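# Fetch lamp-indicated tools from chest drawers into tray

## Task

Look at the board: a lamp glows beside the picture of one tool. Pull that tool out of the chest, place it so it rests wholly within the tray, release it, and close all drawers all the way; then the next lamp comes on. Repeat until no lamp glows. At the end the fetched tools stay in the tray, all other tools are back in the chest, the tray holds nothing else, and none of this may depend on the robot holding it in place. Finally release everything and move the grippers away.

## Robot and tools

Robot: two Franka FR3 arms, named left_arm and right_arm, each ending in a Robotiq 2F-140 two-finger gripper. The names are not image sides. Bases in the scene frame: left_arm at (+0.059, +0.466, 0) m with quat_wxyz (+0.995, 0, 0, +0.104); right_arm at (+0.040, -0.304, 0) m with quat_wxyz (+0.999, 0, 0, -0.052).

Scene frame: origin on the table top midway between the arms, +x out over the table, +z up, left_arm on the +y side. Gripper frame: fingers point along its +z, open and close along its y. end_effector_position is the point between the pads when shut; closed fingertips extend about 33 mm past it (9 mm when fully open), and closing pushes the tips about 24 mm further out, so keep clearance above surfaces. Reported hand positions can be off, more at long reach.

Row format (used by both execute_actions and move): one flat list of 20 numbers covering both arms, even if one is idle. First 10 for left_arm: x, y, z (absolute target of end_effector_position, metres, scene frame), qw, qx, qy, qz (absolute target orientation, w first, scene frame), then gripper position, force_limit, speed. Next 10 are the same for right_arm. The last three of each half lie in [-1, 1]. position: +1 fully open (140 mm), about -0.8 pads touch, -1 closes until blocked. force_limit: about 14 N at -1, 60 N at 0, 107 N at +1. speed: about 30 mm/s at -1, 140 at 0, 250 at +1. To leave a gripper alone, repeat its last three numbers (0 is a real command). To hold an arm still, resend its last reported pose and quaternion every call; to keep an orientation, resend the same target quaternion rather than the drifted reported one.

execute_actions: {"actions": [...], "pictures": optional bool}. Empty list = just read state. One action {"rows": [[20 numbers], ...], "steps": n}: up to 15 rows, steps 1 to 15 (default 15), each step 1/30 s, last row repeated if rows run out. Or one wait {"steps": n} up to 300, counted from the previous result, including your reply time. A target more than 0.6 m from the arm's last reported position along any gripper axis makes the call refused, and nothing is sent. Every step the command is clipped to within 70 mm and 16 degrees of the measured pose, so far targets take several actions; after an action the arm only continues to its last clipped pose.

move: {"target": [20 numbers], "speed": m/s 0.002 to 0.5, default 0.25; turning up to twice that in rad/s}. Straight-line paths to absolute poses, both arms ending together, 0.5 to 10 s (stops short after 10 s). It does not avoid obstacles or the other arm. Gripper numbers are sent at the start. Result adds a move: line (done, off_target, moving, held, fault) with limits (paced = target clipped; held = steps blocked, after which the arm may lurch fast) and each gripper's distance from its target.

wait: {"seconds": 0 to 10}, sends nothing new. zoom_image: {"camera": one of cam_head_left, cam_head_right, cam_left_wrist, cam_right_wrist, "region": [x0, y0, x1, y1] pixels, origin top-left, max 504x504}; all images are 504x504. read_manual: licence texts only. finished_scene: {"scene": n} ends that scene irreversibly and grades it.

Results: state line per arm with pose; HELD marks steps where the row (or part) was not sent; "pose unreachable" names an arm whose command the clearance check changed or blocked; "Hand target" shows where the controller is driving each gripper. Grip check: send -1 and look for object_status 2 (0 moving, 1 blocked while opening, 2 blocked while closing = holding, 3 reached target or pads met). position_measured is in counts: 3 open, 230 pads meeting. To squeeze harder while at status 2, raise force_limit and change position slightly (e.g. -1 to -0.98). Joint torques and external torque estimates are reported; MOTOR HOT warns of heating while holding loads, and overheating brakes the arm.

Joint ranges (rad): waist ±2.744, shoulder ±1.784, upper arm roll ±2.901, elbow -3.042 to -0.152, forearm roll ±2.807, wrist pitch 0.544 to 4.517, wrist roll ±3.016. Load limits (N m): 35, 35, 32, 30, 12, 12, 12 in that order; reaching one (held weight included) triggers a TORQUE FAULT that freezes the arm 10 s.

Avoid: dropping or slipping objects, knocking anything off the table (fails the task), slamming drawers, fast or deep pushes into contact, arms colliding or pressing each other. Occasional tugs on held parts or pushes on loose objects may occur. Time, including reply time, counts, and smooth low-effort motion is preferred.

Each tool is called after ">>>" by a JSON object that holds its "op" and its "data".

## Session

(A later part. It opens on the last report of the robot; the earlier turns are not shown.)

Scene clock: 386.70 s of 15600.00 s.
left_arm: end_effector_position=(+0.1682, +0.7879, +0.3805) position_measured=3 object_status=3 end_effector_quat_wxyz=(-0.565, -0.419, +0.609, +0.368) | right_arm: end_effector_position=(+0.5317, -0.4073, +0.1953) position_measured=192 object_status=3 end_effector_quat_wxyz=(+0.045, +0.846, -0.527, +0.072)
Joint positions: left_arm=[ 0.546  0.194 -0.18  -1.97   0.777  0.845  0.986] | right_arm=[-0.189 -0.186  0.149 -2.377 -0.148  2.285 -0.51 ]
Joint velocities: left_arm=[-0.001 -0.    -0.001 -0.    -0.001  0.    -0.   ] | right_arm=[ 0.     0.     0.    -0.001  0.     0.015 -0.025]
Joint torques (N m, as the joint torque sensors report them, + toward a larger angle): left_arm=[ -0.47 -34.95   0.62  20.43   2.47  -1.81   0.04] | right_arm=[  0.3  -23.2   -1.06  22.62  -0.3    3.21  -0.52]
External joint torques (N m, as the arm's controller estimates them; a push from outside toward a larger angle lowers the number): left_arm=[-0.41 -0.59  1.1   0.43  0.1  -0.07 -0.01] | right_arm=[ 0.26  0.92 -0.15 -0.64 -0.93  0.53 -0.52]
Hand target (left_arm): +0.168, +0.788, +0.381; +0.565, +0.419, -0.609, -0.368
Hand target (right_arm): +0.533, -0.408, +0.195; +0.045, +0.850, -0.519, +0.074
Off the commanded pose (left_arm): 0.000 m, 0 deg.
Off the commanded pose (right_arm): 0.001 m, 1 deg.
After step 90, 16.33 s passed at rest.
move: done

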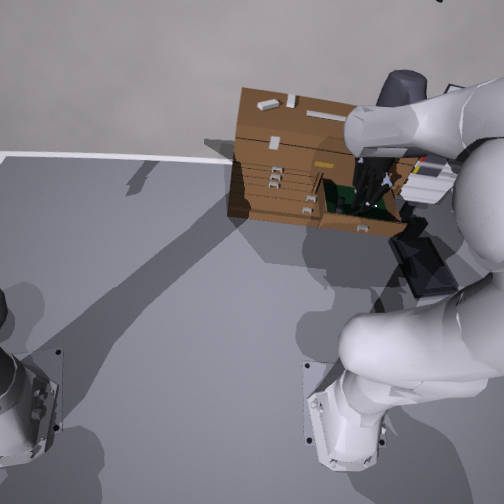

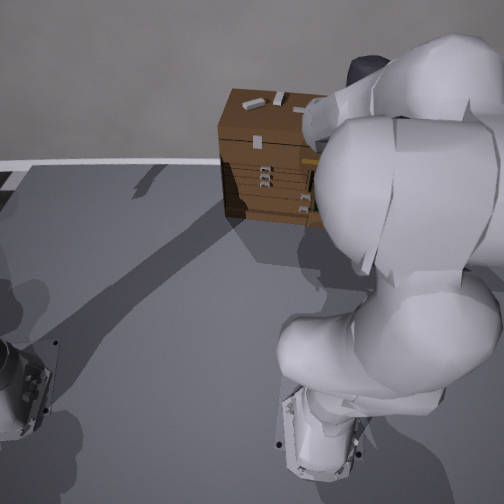

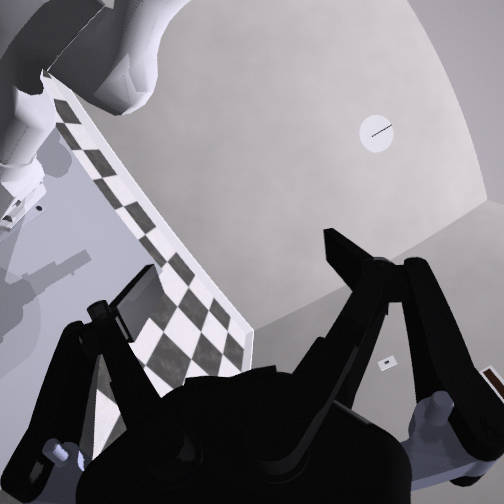

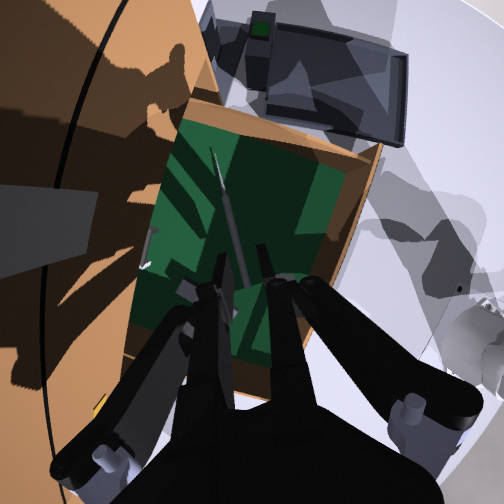

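>>> {"op": "move", "data": {"target": [0.1682,0.7879,0.3805,-0.565,-0.419,0.609,0.368,1,0,0,0.543,-0.425,0.192,0.045,0.850,-0.520,0.074,-0.6,-0.3,-0.3], "speed": 0.03}}

>>> {"op": "move", "data": {"target": [0.1682,0.7879,0.3805,-0.565,-0.419,0.609,0.368,1,0,0,0.543,-0.425,0.178,0.045,0.850,-0.520,0.074,-0.6,-0.3,-0.3], "speed": 0.012}}

Scene clock: 402.37 s of 15600.00 s.
left_arm: end_effector_position=(+0.1682, +0.7879, +0.3805) position_measured=3 object_status=3 end_effector_quat_wxyz=(-0.565, -0.419, +0.609, +0.368) | right_arm: end_effector_position=(+0.5409, -0.4233, +0.1915) position_measured=205 object_status=3 end_effector_quat_wxyz=(+0.045, +0.847, -0.525, +0.072)
Joint positions: left_arm=[ 0.546  0.194 -0.18  -1.97   0.777  0.845  0.986] | right_arm=[-0.198 -0.146  0.129 -2.345 -0.157  2.295 -0.536]
Joint velocities: left_arm=[-0.    -0.001  0.002  0.001  0.001  0.001  0.001] | right_arm=[ 0.001  0.001 -0.002  0.001 -0.001  0.005 -0.014]
Joint torques (N m, as the joint torque sensors report them, + toward a larger angle): left_arm=[  0.09 -34.95   0.65  20.47   2.54  -1.79   0.09] | right_arm=[ -0.99 -24.32  -0.82  23.48  -0.32   3.26  -0.52]
External joint torques (N m, as the arm's controller estimates them; a push from outside toward a larger angle lowers the number): left_arm=[ 0.03 -0.52  1.03  0.43  0.16 -0.05  0.03] | right_arm=[-1.04  1.14 -0.21  0.37 -0.96  0.58 -0.53]
Hand target (left_arm): +0.168, +0.788, +0.381; +0.565, +0.419, -0.609, -0.368
Hand target (right_arm): +0.543, -0.425, +0.192; +0.045, +0.850, -0.520, +0.074
Off the commanded pose (left_arm): 0.000 m, 0 deg.
Off the commanded pose (right_arm): 0.003 m, 1 deg.
After step 90, 11.67 s passed at rest.
move: done

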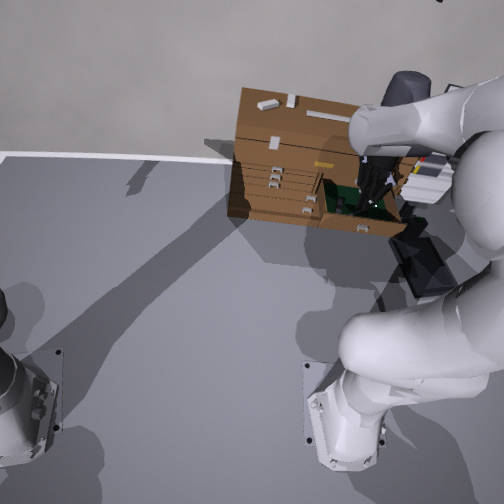

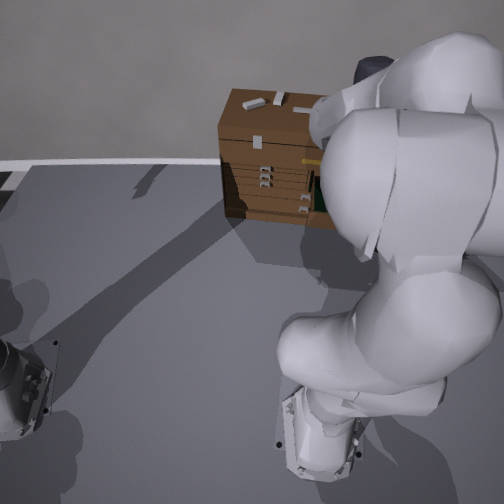

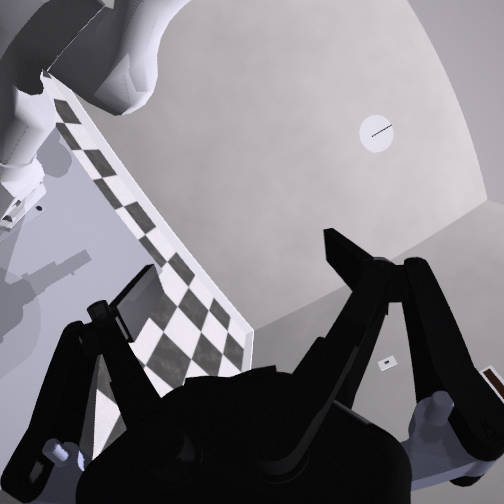

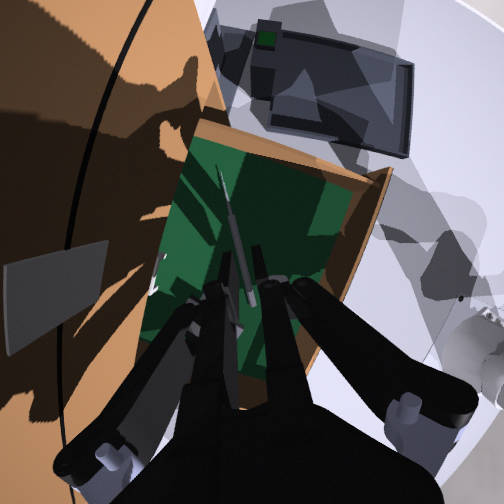

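Scene clock: 403.73 s of 15600.00 s.
left_arm: end_effector_position=(+0.1682, +0.7879, +0.3805) position_measured=3 object_status=3 end_effector_quat_wxyz=(-0.565, -0.419, +0.609, +0.368) | right_arm: end_effector_position=(+0.5423, -0.4232, +0.1786) position_measured=205 object_status=3 end_effector_quat_wxyz=(+0.045, +0.849, -0.521, +0.072)
Joint positions: left_arm=[ 0.546  0.194 -0.18  -1.97   0.777  0.845  0.986] | right_arm=[-0.198 -0.125  0.129 -2.359 -0.166  2.33  -0.536]
Joint velocities: left_arm=[-0.    -0.     0.001 -0.001  0.001  0.     0.001] | right_arm=[-0.001 -0.002 -0.    -0.001 -0.003  0.01  -0.001]
Joint torques (N m, as the joint torque sensors report them, + toward a larger angle): left_arm=[  0.18 -35.01   0.56  20.33   2.49  -1.77   0.07] | right_arm=[ -1.34 -24.2   -0.69  22.59  -0.32   3.31  -0.2 ]
External joint torques (N m, as the arm's controller estimates them; a push from outside toward a larger angle lowers the number): left_arm=[ 0.21 -0.73  1.    0.37  0.12 -0.04  0.01] | right_arm=[-1.28  1.88 -0.05 -0.38 -0.96  0.62 -0.21]
Hand target (left_arm): +0.168, +0.788, +0.381; +0.565, +0.419, -0.609, -0.368
Hand target (right_arm): +0.543, -0.425, +0.178; +0.045, +0.850, -0.520, +0.074
Off the commanded pose (left_arm): 0.000 m, 0 deg.
Off the commanded pose (right_arm): 0.002 m, 0 deg.
move: done

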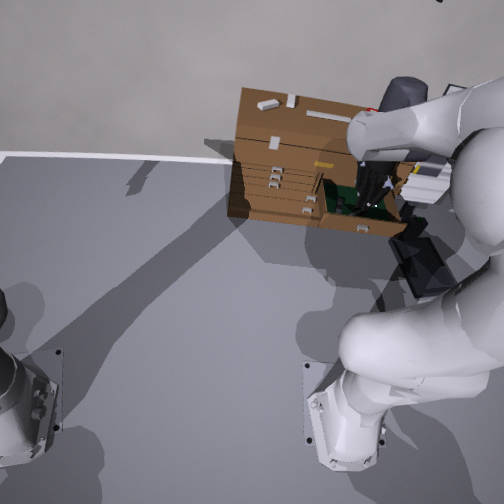

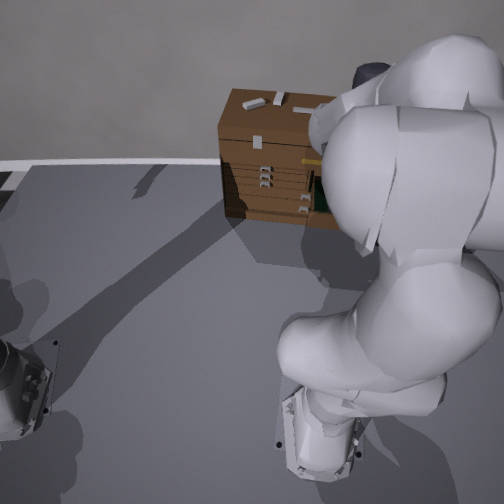

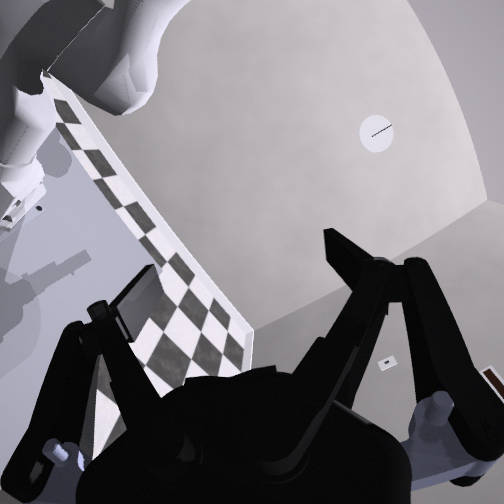

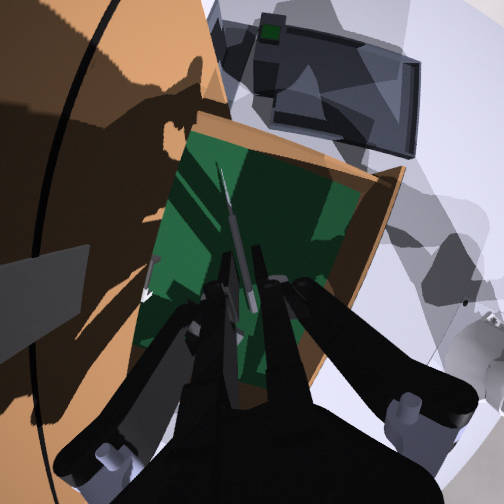

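>>> {"op": "move", "data": {"target": [0.1682,0.7879,0.3805,-0.565,-0.419,0.609,0.368,1,0,0,0.543,-0.425,0.172,0.045,0.850,-0.520,0.074,-0.6,-0.3,-0.3], "speed": 0.008}}

>>> {"op": "move", "data": {"target": [0.1682,0.7879,0.3805,-0.565,-0.419,0.609,0.368,1,0,0,0.543,-0.425,0.172,0.045,0.850,-0.520,0.074,-1,-0.3,-0.6], "speed": 0.008}}

Scene clock: 421.20 s of 15600.00 s.
left_arm: end_effector_position=(+0.1682, +0.7879, +0.3805) position_measured=3 object_status=3 end_effector_quat_wxyz=(-0.565, -0.419, +0.609, +0.368) | right_arm: end_effector_position=(+0.5435, -0.4231, +0.1750) position_measured=205 object_status=3 end_effector_quat_wxyz=(+0.044, +0.850, -0.519, +0.074)
Joint positions: left_arm=[ 0.546  0.194 -0.18  -1.97   0.777  0.845  0.986] | right_arm=[-0.198 -0.12   0.129 -2.365 -0.169  2.345 -0.536]
Joint velocities: left_arm=[ 0.     0.    -0.     0.001 -0.     0.001 -0.001] | right_arm=[-0.     0.002 -0.001 -0.     0.     0.005  0.001]
Joint torques (N m, as the joint torque sensors report them, + toward a larger angle): left_arm=[ -0.3  -35.16   0.29  20.65   2.48  -1.8    0.03] | right_arm=[ -1.46 -22.89  -0.65  21.39  -0.66   3.57  -0.01]
External joint torques (N m, as the arm's controller estimates them; a push from outside toward a larger angle lowers the number): left_arm=[-0.34 -0.82  0.68  0.65  0.11 -0.06 -0.03] | right_arm=[-1.35  3.2   0.03 -1.46 -1.3   0.87 -0.02]
Hand target (left_arm): +0.168, +0.788, +0.381; +0.565, +0.419, -0.609, -0.368
Hand target (right_arm): +0.543, -0.425, +0.172; +0.045, +0.850, -0.520, +0.074
Off the commanded pose (left_arm): 0.000 m, 0 deg.
Off the commanded pose (right_arm): 0.004 m, 0 deg.
After step 90, 13.37 s passed at rest.
move: off_target (right_arm)

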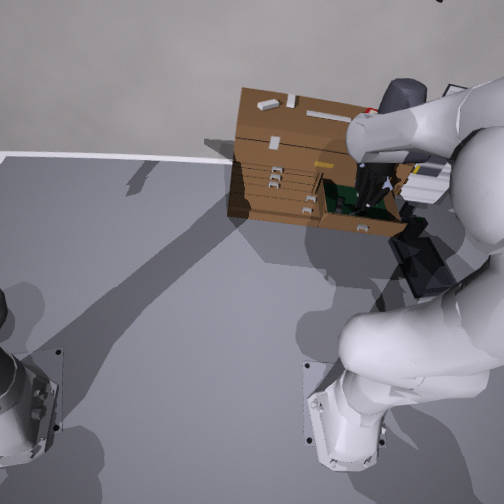

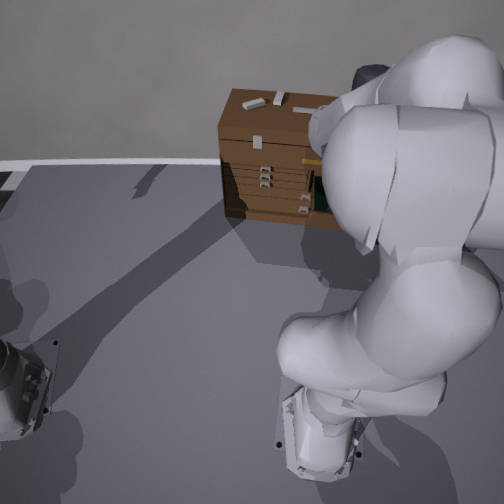

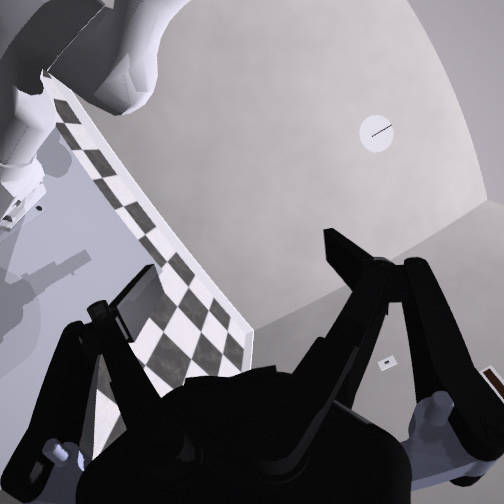

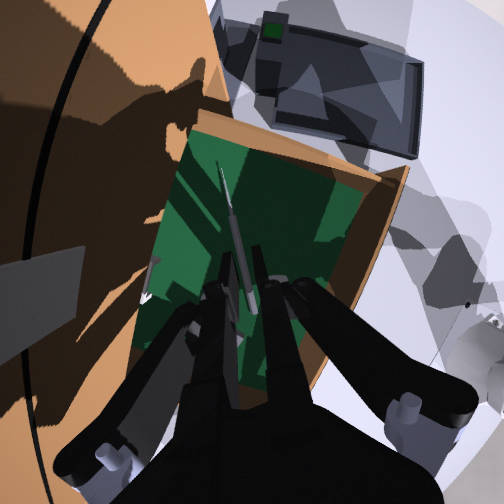

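Scene clock: 421.90 s of 15600.00 s.
left_arm: end_effector_position=(+0.1682, +0.7879, +0.3805) position_measured=3 object_status=3 end_effector_quat_wxyz=(-0.565, -0.419, +0.609, +0.368) | right_arm: end_effector_position=(+0.5437, -0.4232, +0.1750) position_measured=226 object_status=2 end_effector_quat_wxyz=(+0.044, +0.850, -0.519, +0.074)
Joint positions: left_arm=[ 0.546  0.194 -0.18  -1.97   0.777  0.845  0.986] | right_arm=[-0.198 -0.12   0.129 -2.365 -0.169  2.346 -0.536]
Joint velocities: left_arm=[ 0.     0.     0.001 -0.    -0.001 -0.001 -0.001] | right_arm=[ 0.001 -0.     0.001  0.    -0.    -0.    -0.   ]
Joint torques (N m, as the joint torque sensors report them, + toward a larger angle): left_arm=[ -0.34 -35.63   0.74  20.78   2.56  -1.77   0.  ] | right_arm=[ -1.68 -23.07  -0.38  21.47  -0.53   3.37   0.01]
External joint torques (N m, as the arm's controller estimates them; a push from outside toward a larger angle lowers the number): left_arm=[-0.38 -1.29  1.13  0.79  0.2  -0.02 -0.06] | right_arm=[-1.69  3.09  0.16 -1.41 -1.16  0.66  0.  ]
Hand target (left_arm): +0.168, +0.788, +0.381; +0.565, +0.419, -0.609, -0.368
Hand target (right_arm): +0.543, -0.425, +0.172; +0.045, +0.850, -0.520, +0.074
Off the commanded pose (left_arm): 0.000 m, 0 deg.
Off the commanded pose (right_arm): 0.004 m, 0 deg.
move: off_target (right_arm)

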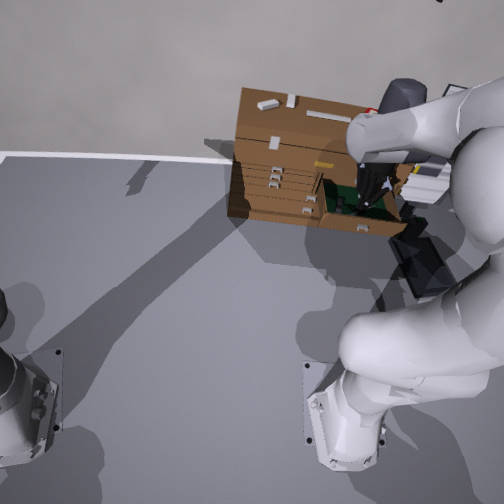

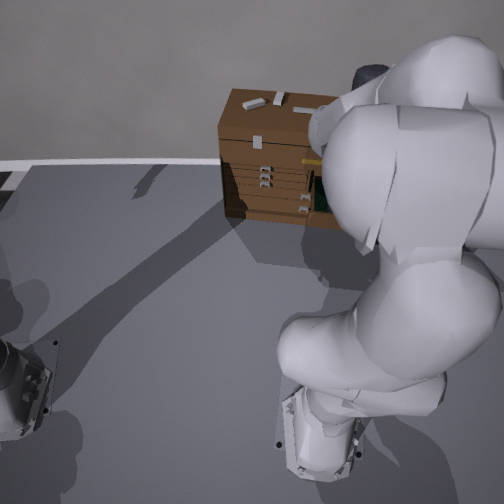

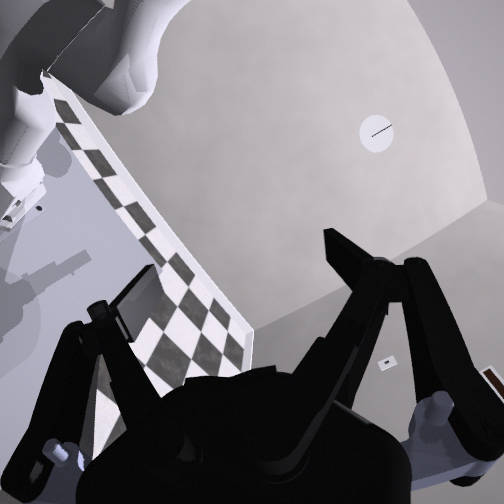

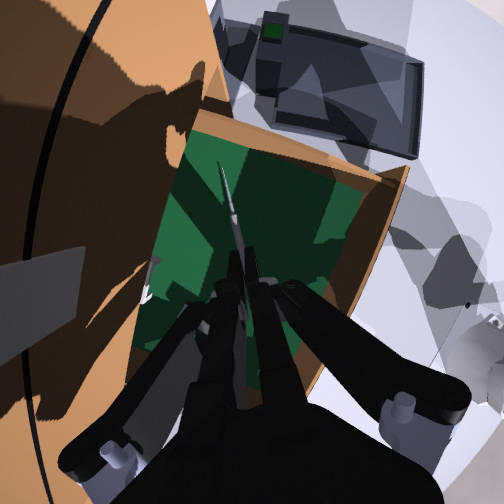

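>>> {"op": "move", "data": {"target": [0.1682,0.7879,0.3805,-0.565,-0.419,0.609,0.368,1,0,0,0.535,-0.425,0.235,0.045,0.850,-0.520,0.074,-1,-0.3,-0.6], "speed": 0.04}}

>>> {"op": "move", "data": {"target": [0.1682,0.7879,0.3805,-0.565,-0.419,0.609,0.368,1,0,0,0.45,-0.50,0.25,0.045,0.850,-0.520,0.074,-1,-0.3,-0.6], "speed": 0.1}}

>>> {"op": "move", "data": {"target": [0.1682,0.7879,0.3805,-0.565,-0.419,0.609,0.368,1,0,0,0.41,-0.64,0.22,0,0.996,0,0.087,-1,-0.3,-0.6], "speed": 0.15}}

Scene clock: 440.67 s of 15600.00 s.
left_arm: end_effector_position=(+0.1682, +0.7879, +0.3805) position_measured=3 object_status=3 end_effector_quat_wxyz=(-0.565, -0.419, +0.609, +0.368) | right_arm: end_effector_position=(+0.5359, -0.4260, +0.2344) position_measured=226 object_status=2 end_effector_quat_wxyz=(+0.045, +0.847, -0.523, +0.076)
Joint positions: left_arm=[ 0.546  0.194 -0.18  -1.97   0.777  0.845  0.986] | right_arm=[-0.198 -0.214  0.125 -2.305 -0.14   2.197 -0.567]
Joint velocities: left_arm=[ 0.    -0.001  0.001  0.001 -0.002 -0.    -0.002] | right_arm=[ 0.001 -0.    -0.001 -0.001  0.002 -0.011 -0.008]
Joint torques (N m, as the joint torque sensors report them, + toward a larger angle): left_arm=[ -0.63 -34.97   0.29  20.8    2.55  -1.88   0.13] | right_arm=[  0.71 -24.49  -1.11  24.79   1.33   1.97  -0.5 ]
External joint torques (N m, as the arm's controller estimates them; a push from outside toward a larger angle lowers the number): left_arm=[-0.65 -0.66  0.68  0.81  0.19 -0.14  0.07] | right_arm=[ 0.79 -0.67 -0.07  0.91  0.71 -0.74 -0.51]
Hand target (left_arm): +0.168, +0.788, +0.381; +0.565, +0.419, -0.609, -0.368
Hand target (right_arm): +0.535, -0.425, +0.235; +0.045, +0.849, -0.521, +0.074
Off the commanded pose (left_arm): 0.000 m, 0 deg.
Off the commanded pose (right_arm): 0.001 m, 1 deg.
After step 90, 13.87 s passed at rest.
move: done

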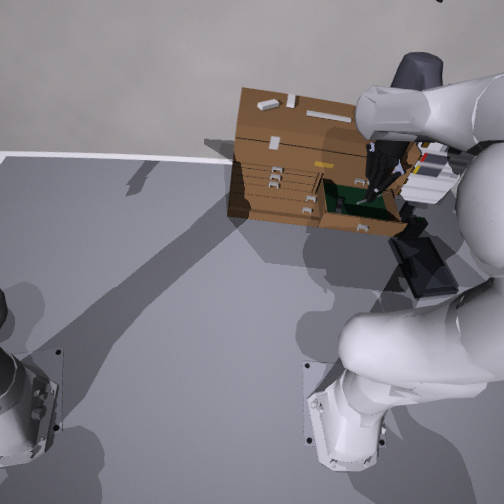

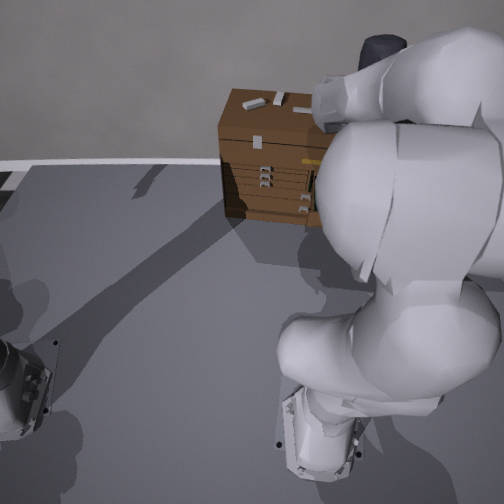

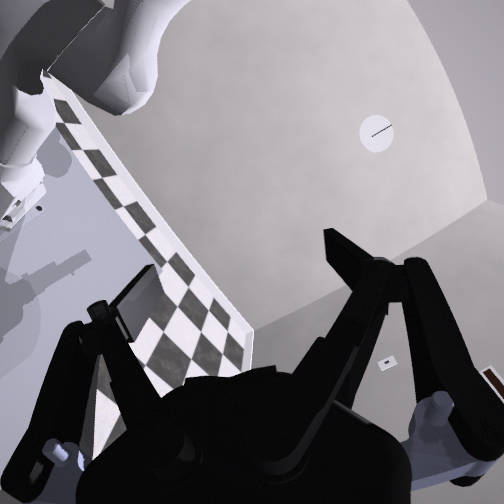

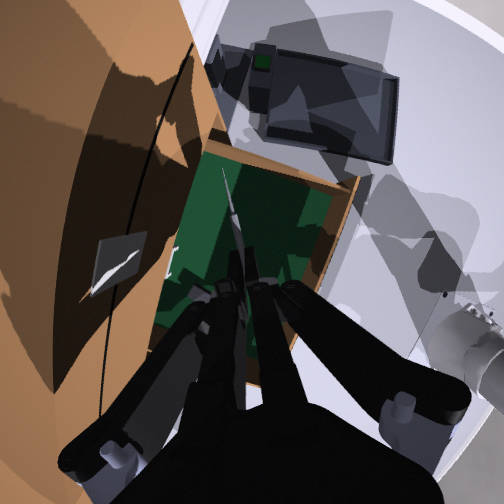

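Scene clock: 442.37 s of 15600.00 s.
left_arm: end_effector_position=(+0.1682, +0.7879, +0.3805) position_measured=3 object_status=3 end_effector_quat_wxyz=(-0.565, -0.419, +0.609, +0.368) | right_arm: end_effector_position=(+0.4499, -0.4968, +0.2498) position_measured=226 object_status=2 end_effector_quat_wxyz=(+0.041, +0.845, -0.527, +0.074)
Joint positions: left_arm=[ 0.546  0.194 -0.18  -1.97   0.777  0.845  0.986] | right_arm=[-0.211 -0.428 -0.06  -2.472 -0.161  2.169 -0.744]
Joint velocities: left_arm=[ 0.002 -0.001 -0.     0.    -0.001 -0.001  0.   ] | right_arm=[ 0.003 -0.001 -0.004 -0.    -0.003 -0.003 -0.027]
Joint torques (N m, as the joint torque sensors report them, + toward a larger angle): left_arm=[ -0.46 -34.94   0.42  20.97   2.45  -1.78   0.01] | right_arm=[  0.78 -18.25  -0.4   24.05  -0.39   2.03  -0.52]
External joint torques (N m, as the arm's controller estimates them; a push from outside toward a larger angle lowers the number): left_arm=[-0.49 -0.54  0.82  0.93  0.08 -0.04 -0.05] | right_arm=[ 0.83 -1.21 -0.68 -0.17 -1.06 -0.74 -0.53]
Hand target (left_arm): +0.168, +0.788, +0.381; +0.565, +0.419, -0.609, -0.368
Hand target (right_arm): +0.448, -0.497, +0.250; +0.043, +0.850, -0.520, +0.072
Off the commanded pose (left_arm): 0.000 m, 0 deg.
Off the commanded pose (right_arm): 0.003 m, 1 deg.
move: done

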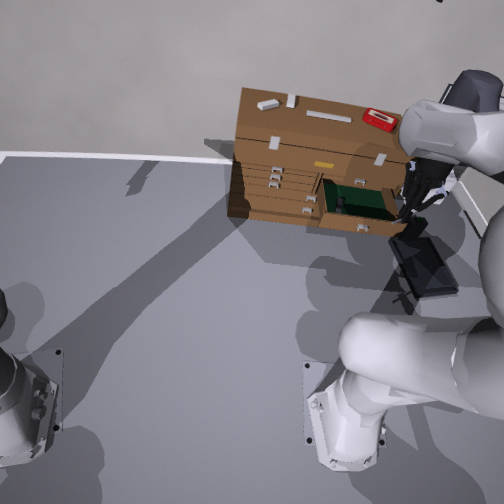

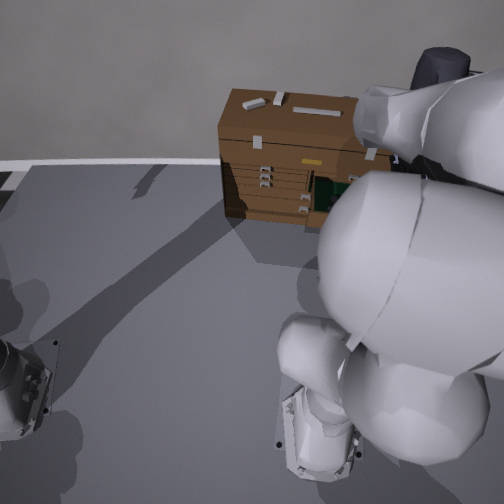

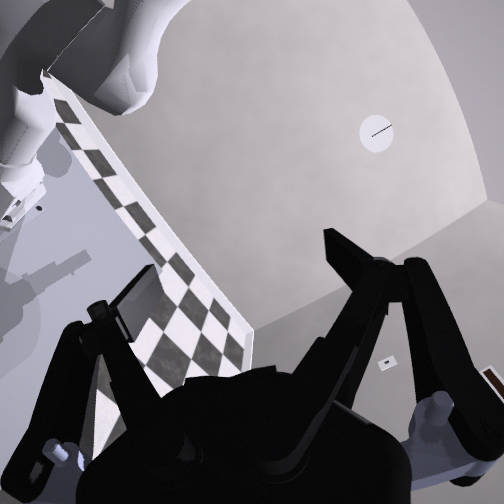

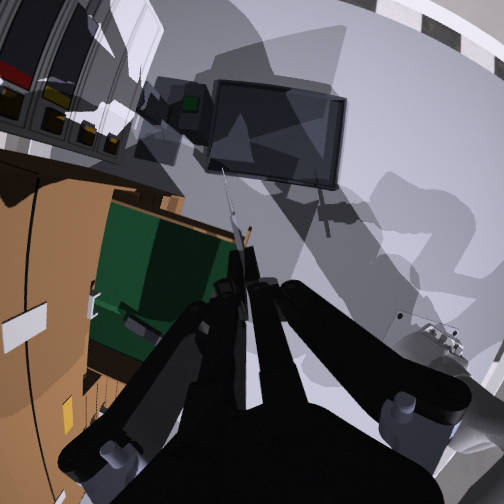

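Scene clock: 446.87 s of 15600.00 s.
left_arm: end_effector_position=(+0.1682, +0.7879, +0.3805) position_measured=3 object_status=3 end_effector_quat_wxyz=(-0.565, -0.419, +0.609, +0.368) | right_arm: end_effector_position=(+0.4080, -0.6371, +0.2177) position_measured=226 object_status=2 end_effector_quat_wxyz=(-0.002, +0.996, -0.007, +0.089)
Joint positions: left_arm=[ 0.546  0.194 -0.18  -1.97   0.777  0.845  0.986] | right_arm=[ 0.425 -0.518 -1.047 -2.377 -0.411  2.203 -2.024]
Joint velocities: left_arm=[-0.    -0.     0.     0.001  0.001 -0.     0.   ] | right_arm=[ 0.004 -0.001 -0.003  0.001 -0.006 -0.006 -0.024]
Joint torques (N m, as the joint torque sensors report them, + toward a larger angle): left_arm=[ -0.06 -35.26   0.79  20.51   2.48  -1.81   0.04] | right_arm=[ 0.76 -5.25 11.63 23.14 -0.16  2.15 -0.47]
External joint torques (N m, as the arm's controller estimates them; a push from outside toward a larger angle lowers the number): left_arm=[-0.05 -0.93  1.22  0.51  0.11 -0.07 -0.02] | right_arm=[ 0.73 -2.35 -0.38  1.67 -0.99 -0.7  -0.47]
Hand target (left_arm): +0.168, +0.788, +0.381; +0.565, +0.419, -0.609, -0.368
Hand target (right_arm): +0.407, -0.637, +0.218; -0.001, +0.996, +0.002, +0.087
Off the commanded pose (left_arm): 0.000 m, 0 deg.
Off the commanded pose (right_arm): 0.004 m, 1 deg.
move: off_target (right_arm)

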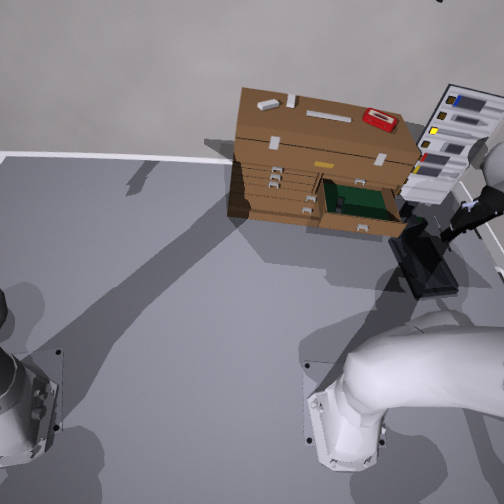

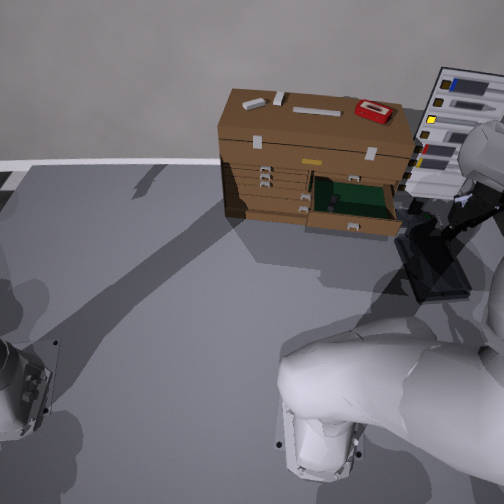

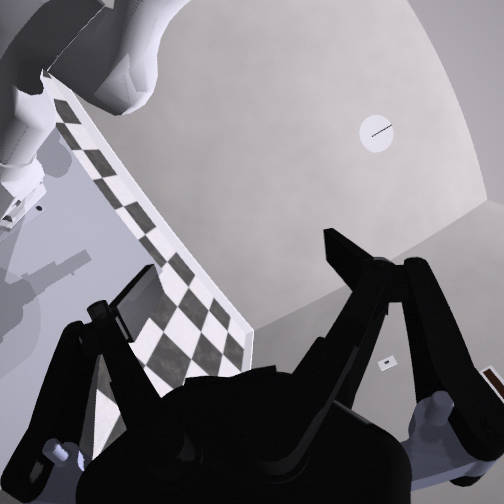

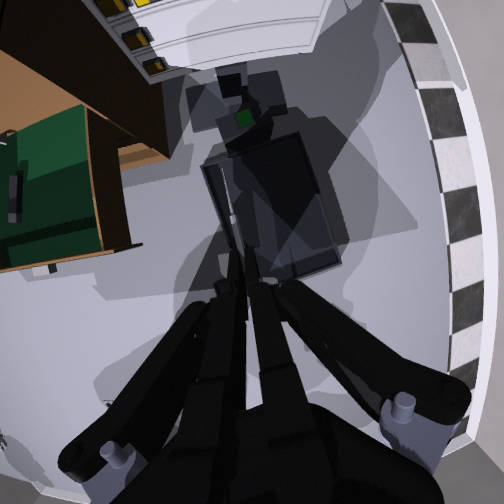

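>>> {"op": "move", "data": {"target": [0.1682,0.7879,0.3805,-0.565,-0.419,0.609,0.368,1,0,0,0.43,-0.735,0.11,-0.005,0.995,0.052,0.087,-1,-0.3,-0.6], "speed": 0.1}}

Scene clock: 461.47 s of 15600.00 s.
left_arm: end_effector_position=(+0.1682, +0.7879, +0.3805) position_measured=3 object_status=3 end_effector_quat_wxyz=(-0.565, -0.419, +0.609, +0.368) | right_arm: end_effector_position=(+0.4276, -0.7335, +0.1102) position_measured=226 object_status=2 end_effector_quat_wxyz=(-0.007, +0.995, +0.047, +0.087)
Joint positions: left_arm=[ 0.546  0.194 -0.18  -1.97   0.777  0.845  0.986] | right_arm=[ 1.121 -0.516 -1.869 -2.177 -0.502  2.374 -2.224]
Joint velocities: left_arm=[-0.001  0.001  0.    -0.001  0.001 -0.    -0.001] | right_arm=[ 0.003 -0.006 -0.001  0.003 -0.013 -0.    -0.005]
Joint torques (N m, as the joint torque sensors report them, + toward a larger angle): left_arm=[ -0.28 -34.72   0.37  20.54   2.5   -1.84   0.07] | right_arm=[ 1.06 17.37 15.08 19.   -0.32  2.68 -0.55]
External joint torques (N m, as the arm's controller estimates them; a push from outside toward a larger angle lowers the number): left_arm=[-0.28 -0.51  0.79  0.61  0.14 -0.1   0.01] | right_arm=[ 1.12 -2.01  0.36  0.1  -1.01 -0.09 -0.55]
Hand target (left_arm): +0.168, +0.788, +0.381; +0.565, +0.419, -0.609, -0.368
Hand target (right_arm): +0.428, -0.734, +0.110; -0.005, +0.995, +0.053, +0.087
Off the commanded pose (left_arm): 0.000 m, 0 deg.
Off the commanded pose (right_arm): 0.003 m, 1 deg.
After step 90, 9.67 s passed at rest.
move: done

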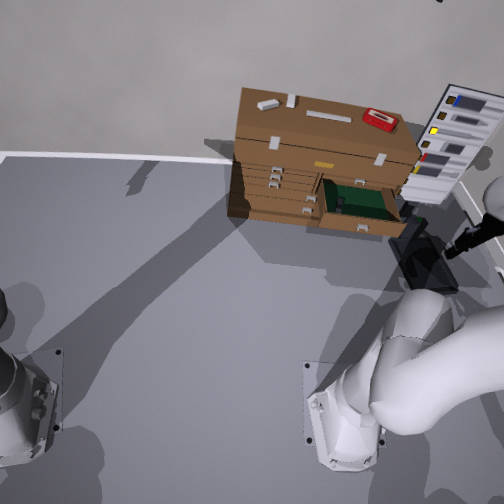

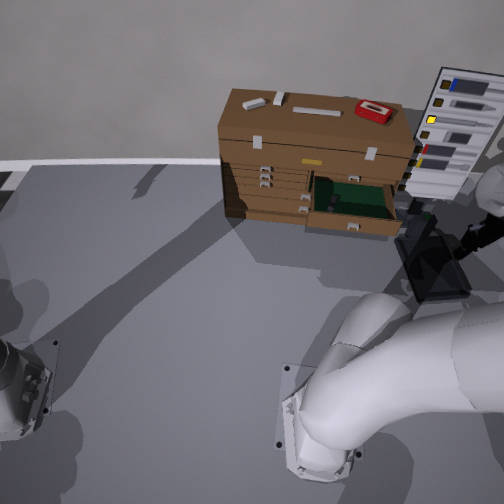

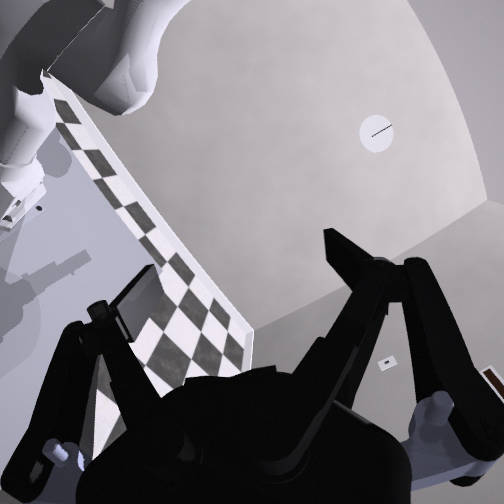

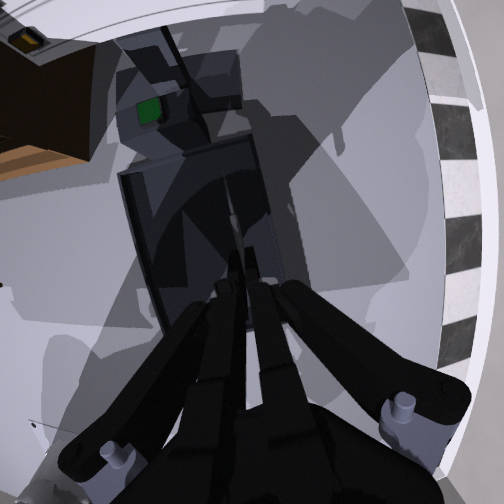

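>>> {"op": "move", "data": {"target": [0.1682,0.7879,0.3805,-0.565,-0.419,0.609,0.368,1,0,0,0.42,-0.732,0.06,-0.005,0.995,0.052,0.087,-1,-0.3,-0.6], "speed": 0.05}}

>>> {"op": "move", "data": {"target": [0.1682,0.7879,0.3805,-0.565,-0.419,0.609,0.368,1,0,0,0.42,-0.732,0.046,-0.005,0.995,0.052,0.087,-1,-0.3,-0.6], "speed": 0.012}}

Scene clock: 473.77 s of 15600.00 s.
left_arm: end_effector_position=(+0.1682, +0.7879, +0.3805) position_measured=3 object_status=3 end_effector_quat_wxyz=(-0.565, -0.419, +0.609, +0.368) | right_arm: end_effector_position=(+0.4185, -0.7307, +0.0598) position_measured=226 object_status=2 end_effector_quat_wxyz=(-0.007, +0.995, +0.055, +0.085)
Joint positions: left_arm=[ 0.546  0.194 -0.18  -1.97   0.777  0.845  0.986] | right_arm=[ 1.219 -0.553 -2.016 -2.217 -0.569  2.477 -2.216]
Joint velocities: left_arm=[ 0.001 -0.001 -0.001  0.     0.001 -0.001 -0.   ] | right_arm=[ 0.009  0.    -0.008 -0.    -0.     0.018 -0.   ]
Joint torques (N m, as the joint torque sensors report them, + toward a larger angle): left_arm=[ -0.19 -35.19   0.68  21.06   2.47  -1.78   0.05] | right_arm=[ 1.06 22.01 14.12 16.93  0.01  3.53  0.27]
External joint torques (N m, as the arm's controller estimates them; a push from outside toward a larger angle lowers the number): left_arm=[-0.25 -0.88  1.05  1.08  0.1  -0.04 -0.01] | right_arm=[ 1.07 -1.12 -0.79 -0.5  -0.59  0.73  0.26]
Hand target (left_arm): +0.168, +0.788, +0.381; +0.565, +0.419, -0.609, -0.368
Hand target (right_arm): +0.420, -0.731, +0.060; -0.005, +0.995, +0.053, +0.087
Off the commanded pose (left_arm): 0.000 m, 0 deg.
Off the commanded pose (right_arm): 0.002 m, 0 deg.
After step 90, 7.90 s passed at rest.
move: done

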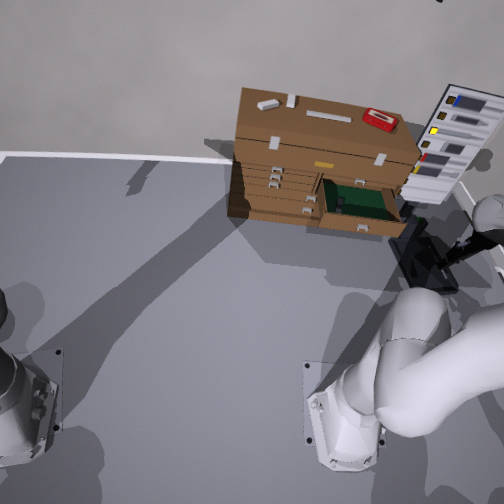

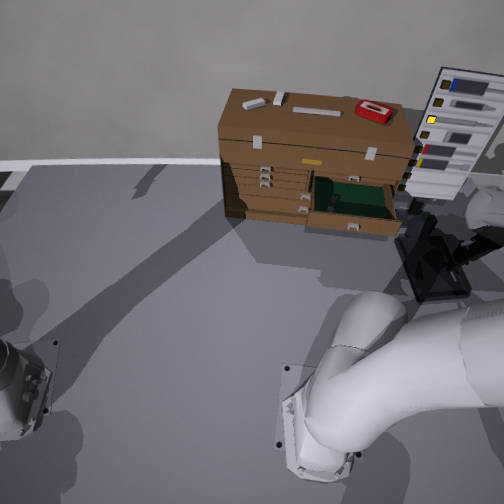

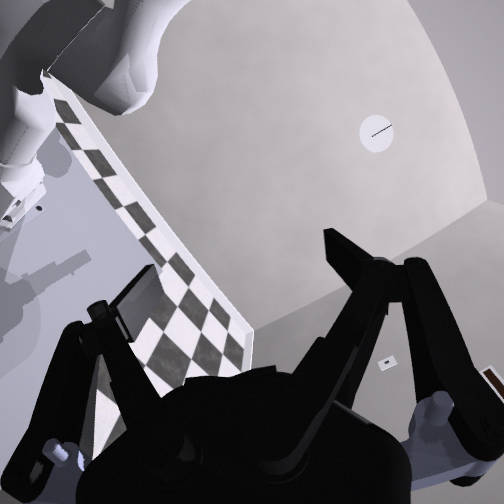

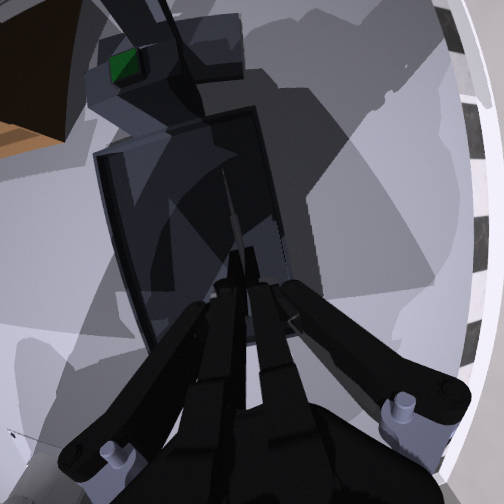

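Scene clock: 475.17 s of 15600.00 s.
left_arm: end_effector_position=(+0.1682, +0.7879, +0.3805) position_measured=3 object_status=3 end_effector_quat_wxyz=(-0.565, -0.419, +0.609, +0.368) | right_arm: end_effector_position=(+0.4185, -0.7318, +0.0462) position_measured=226 object_status=2 end_effector_quat_wxyz=(-0.006, +0.995, +0.055, +0.085)
Joint positions: left_arm=[ 0.546  0.194 -0.18  -1.97   0.777  0.845  0.986] | right_arm=[ 1.267 -0.559 -2.074 -2.218 -0.577  2.509 -2.213]
Joint velocities: left_arm=[-0.    -0.001  0.    -0.001  0.001 -0.    -0.001] | right_arm=[ 0.009 -0.001 -0.009 -0.001  0.     0.013  0.   ]
Joint torques (N m, as the joint torque sensors report them, + toward a larger angle): left_arm=[ -0.09 -34.98   0.58  20.58   2.54  -1.82   0.02] | right_arm=[ 0.89 22.33 14.46 17.    0.08  3.41  0.21]
External joint torques (N m, as the arm's controller estimates them; a push from outside toward a larger angle lowers the number): left_arm=[-0.06 -0.62  1.03  0.58  0.17 -0.08 -0.04] | right_arm=[ 0.92 -2.19 -0.17 -0.03 -0.49  0.63  0.21]
Hand target (left_arm): +0.168, +0.788, +0.381; +0.565, +0.419, -0.609, -0.368
Hand target (right_arm): +0.420, -0.732, +0.046; -0.005, +0.995, +0.052, +0.087
Off the commanded pose (left_arm): 0.000 m, 0 deg.
Off the commanded pose (right_arm): 0.002 m, 0 deg.
move: done

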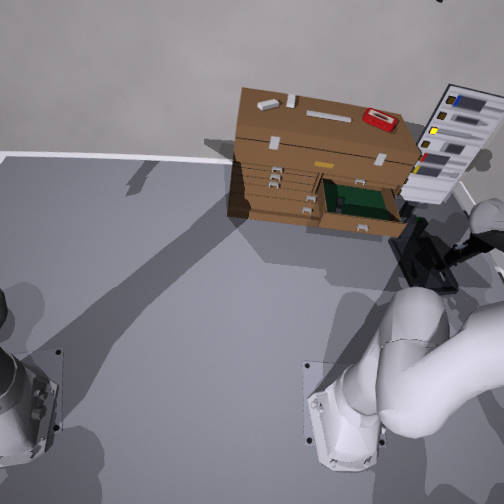

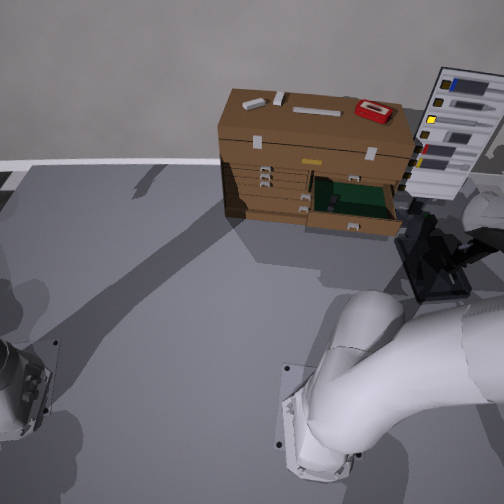

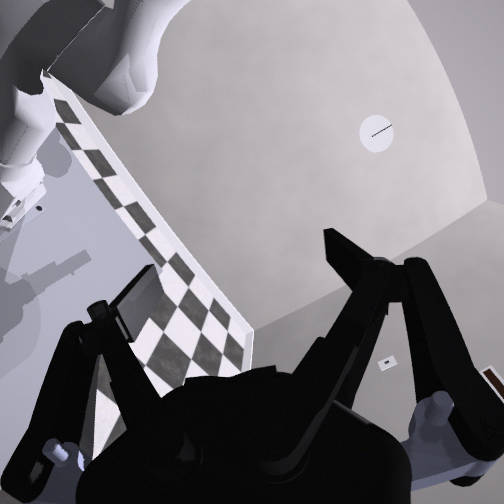

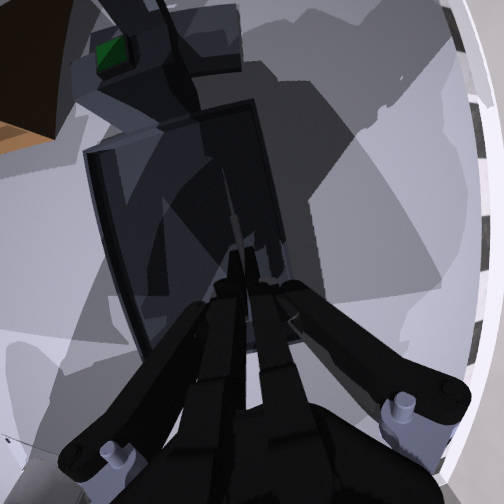

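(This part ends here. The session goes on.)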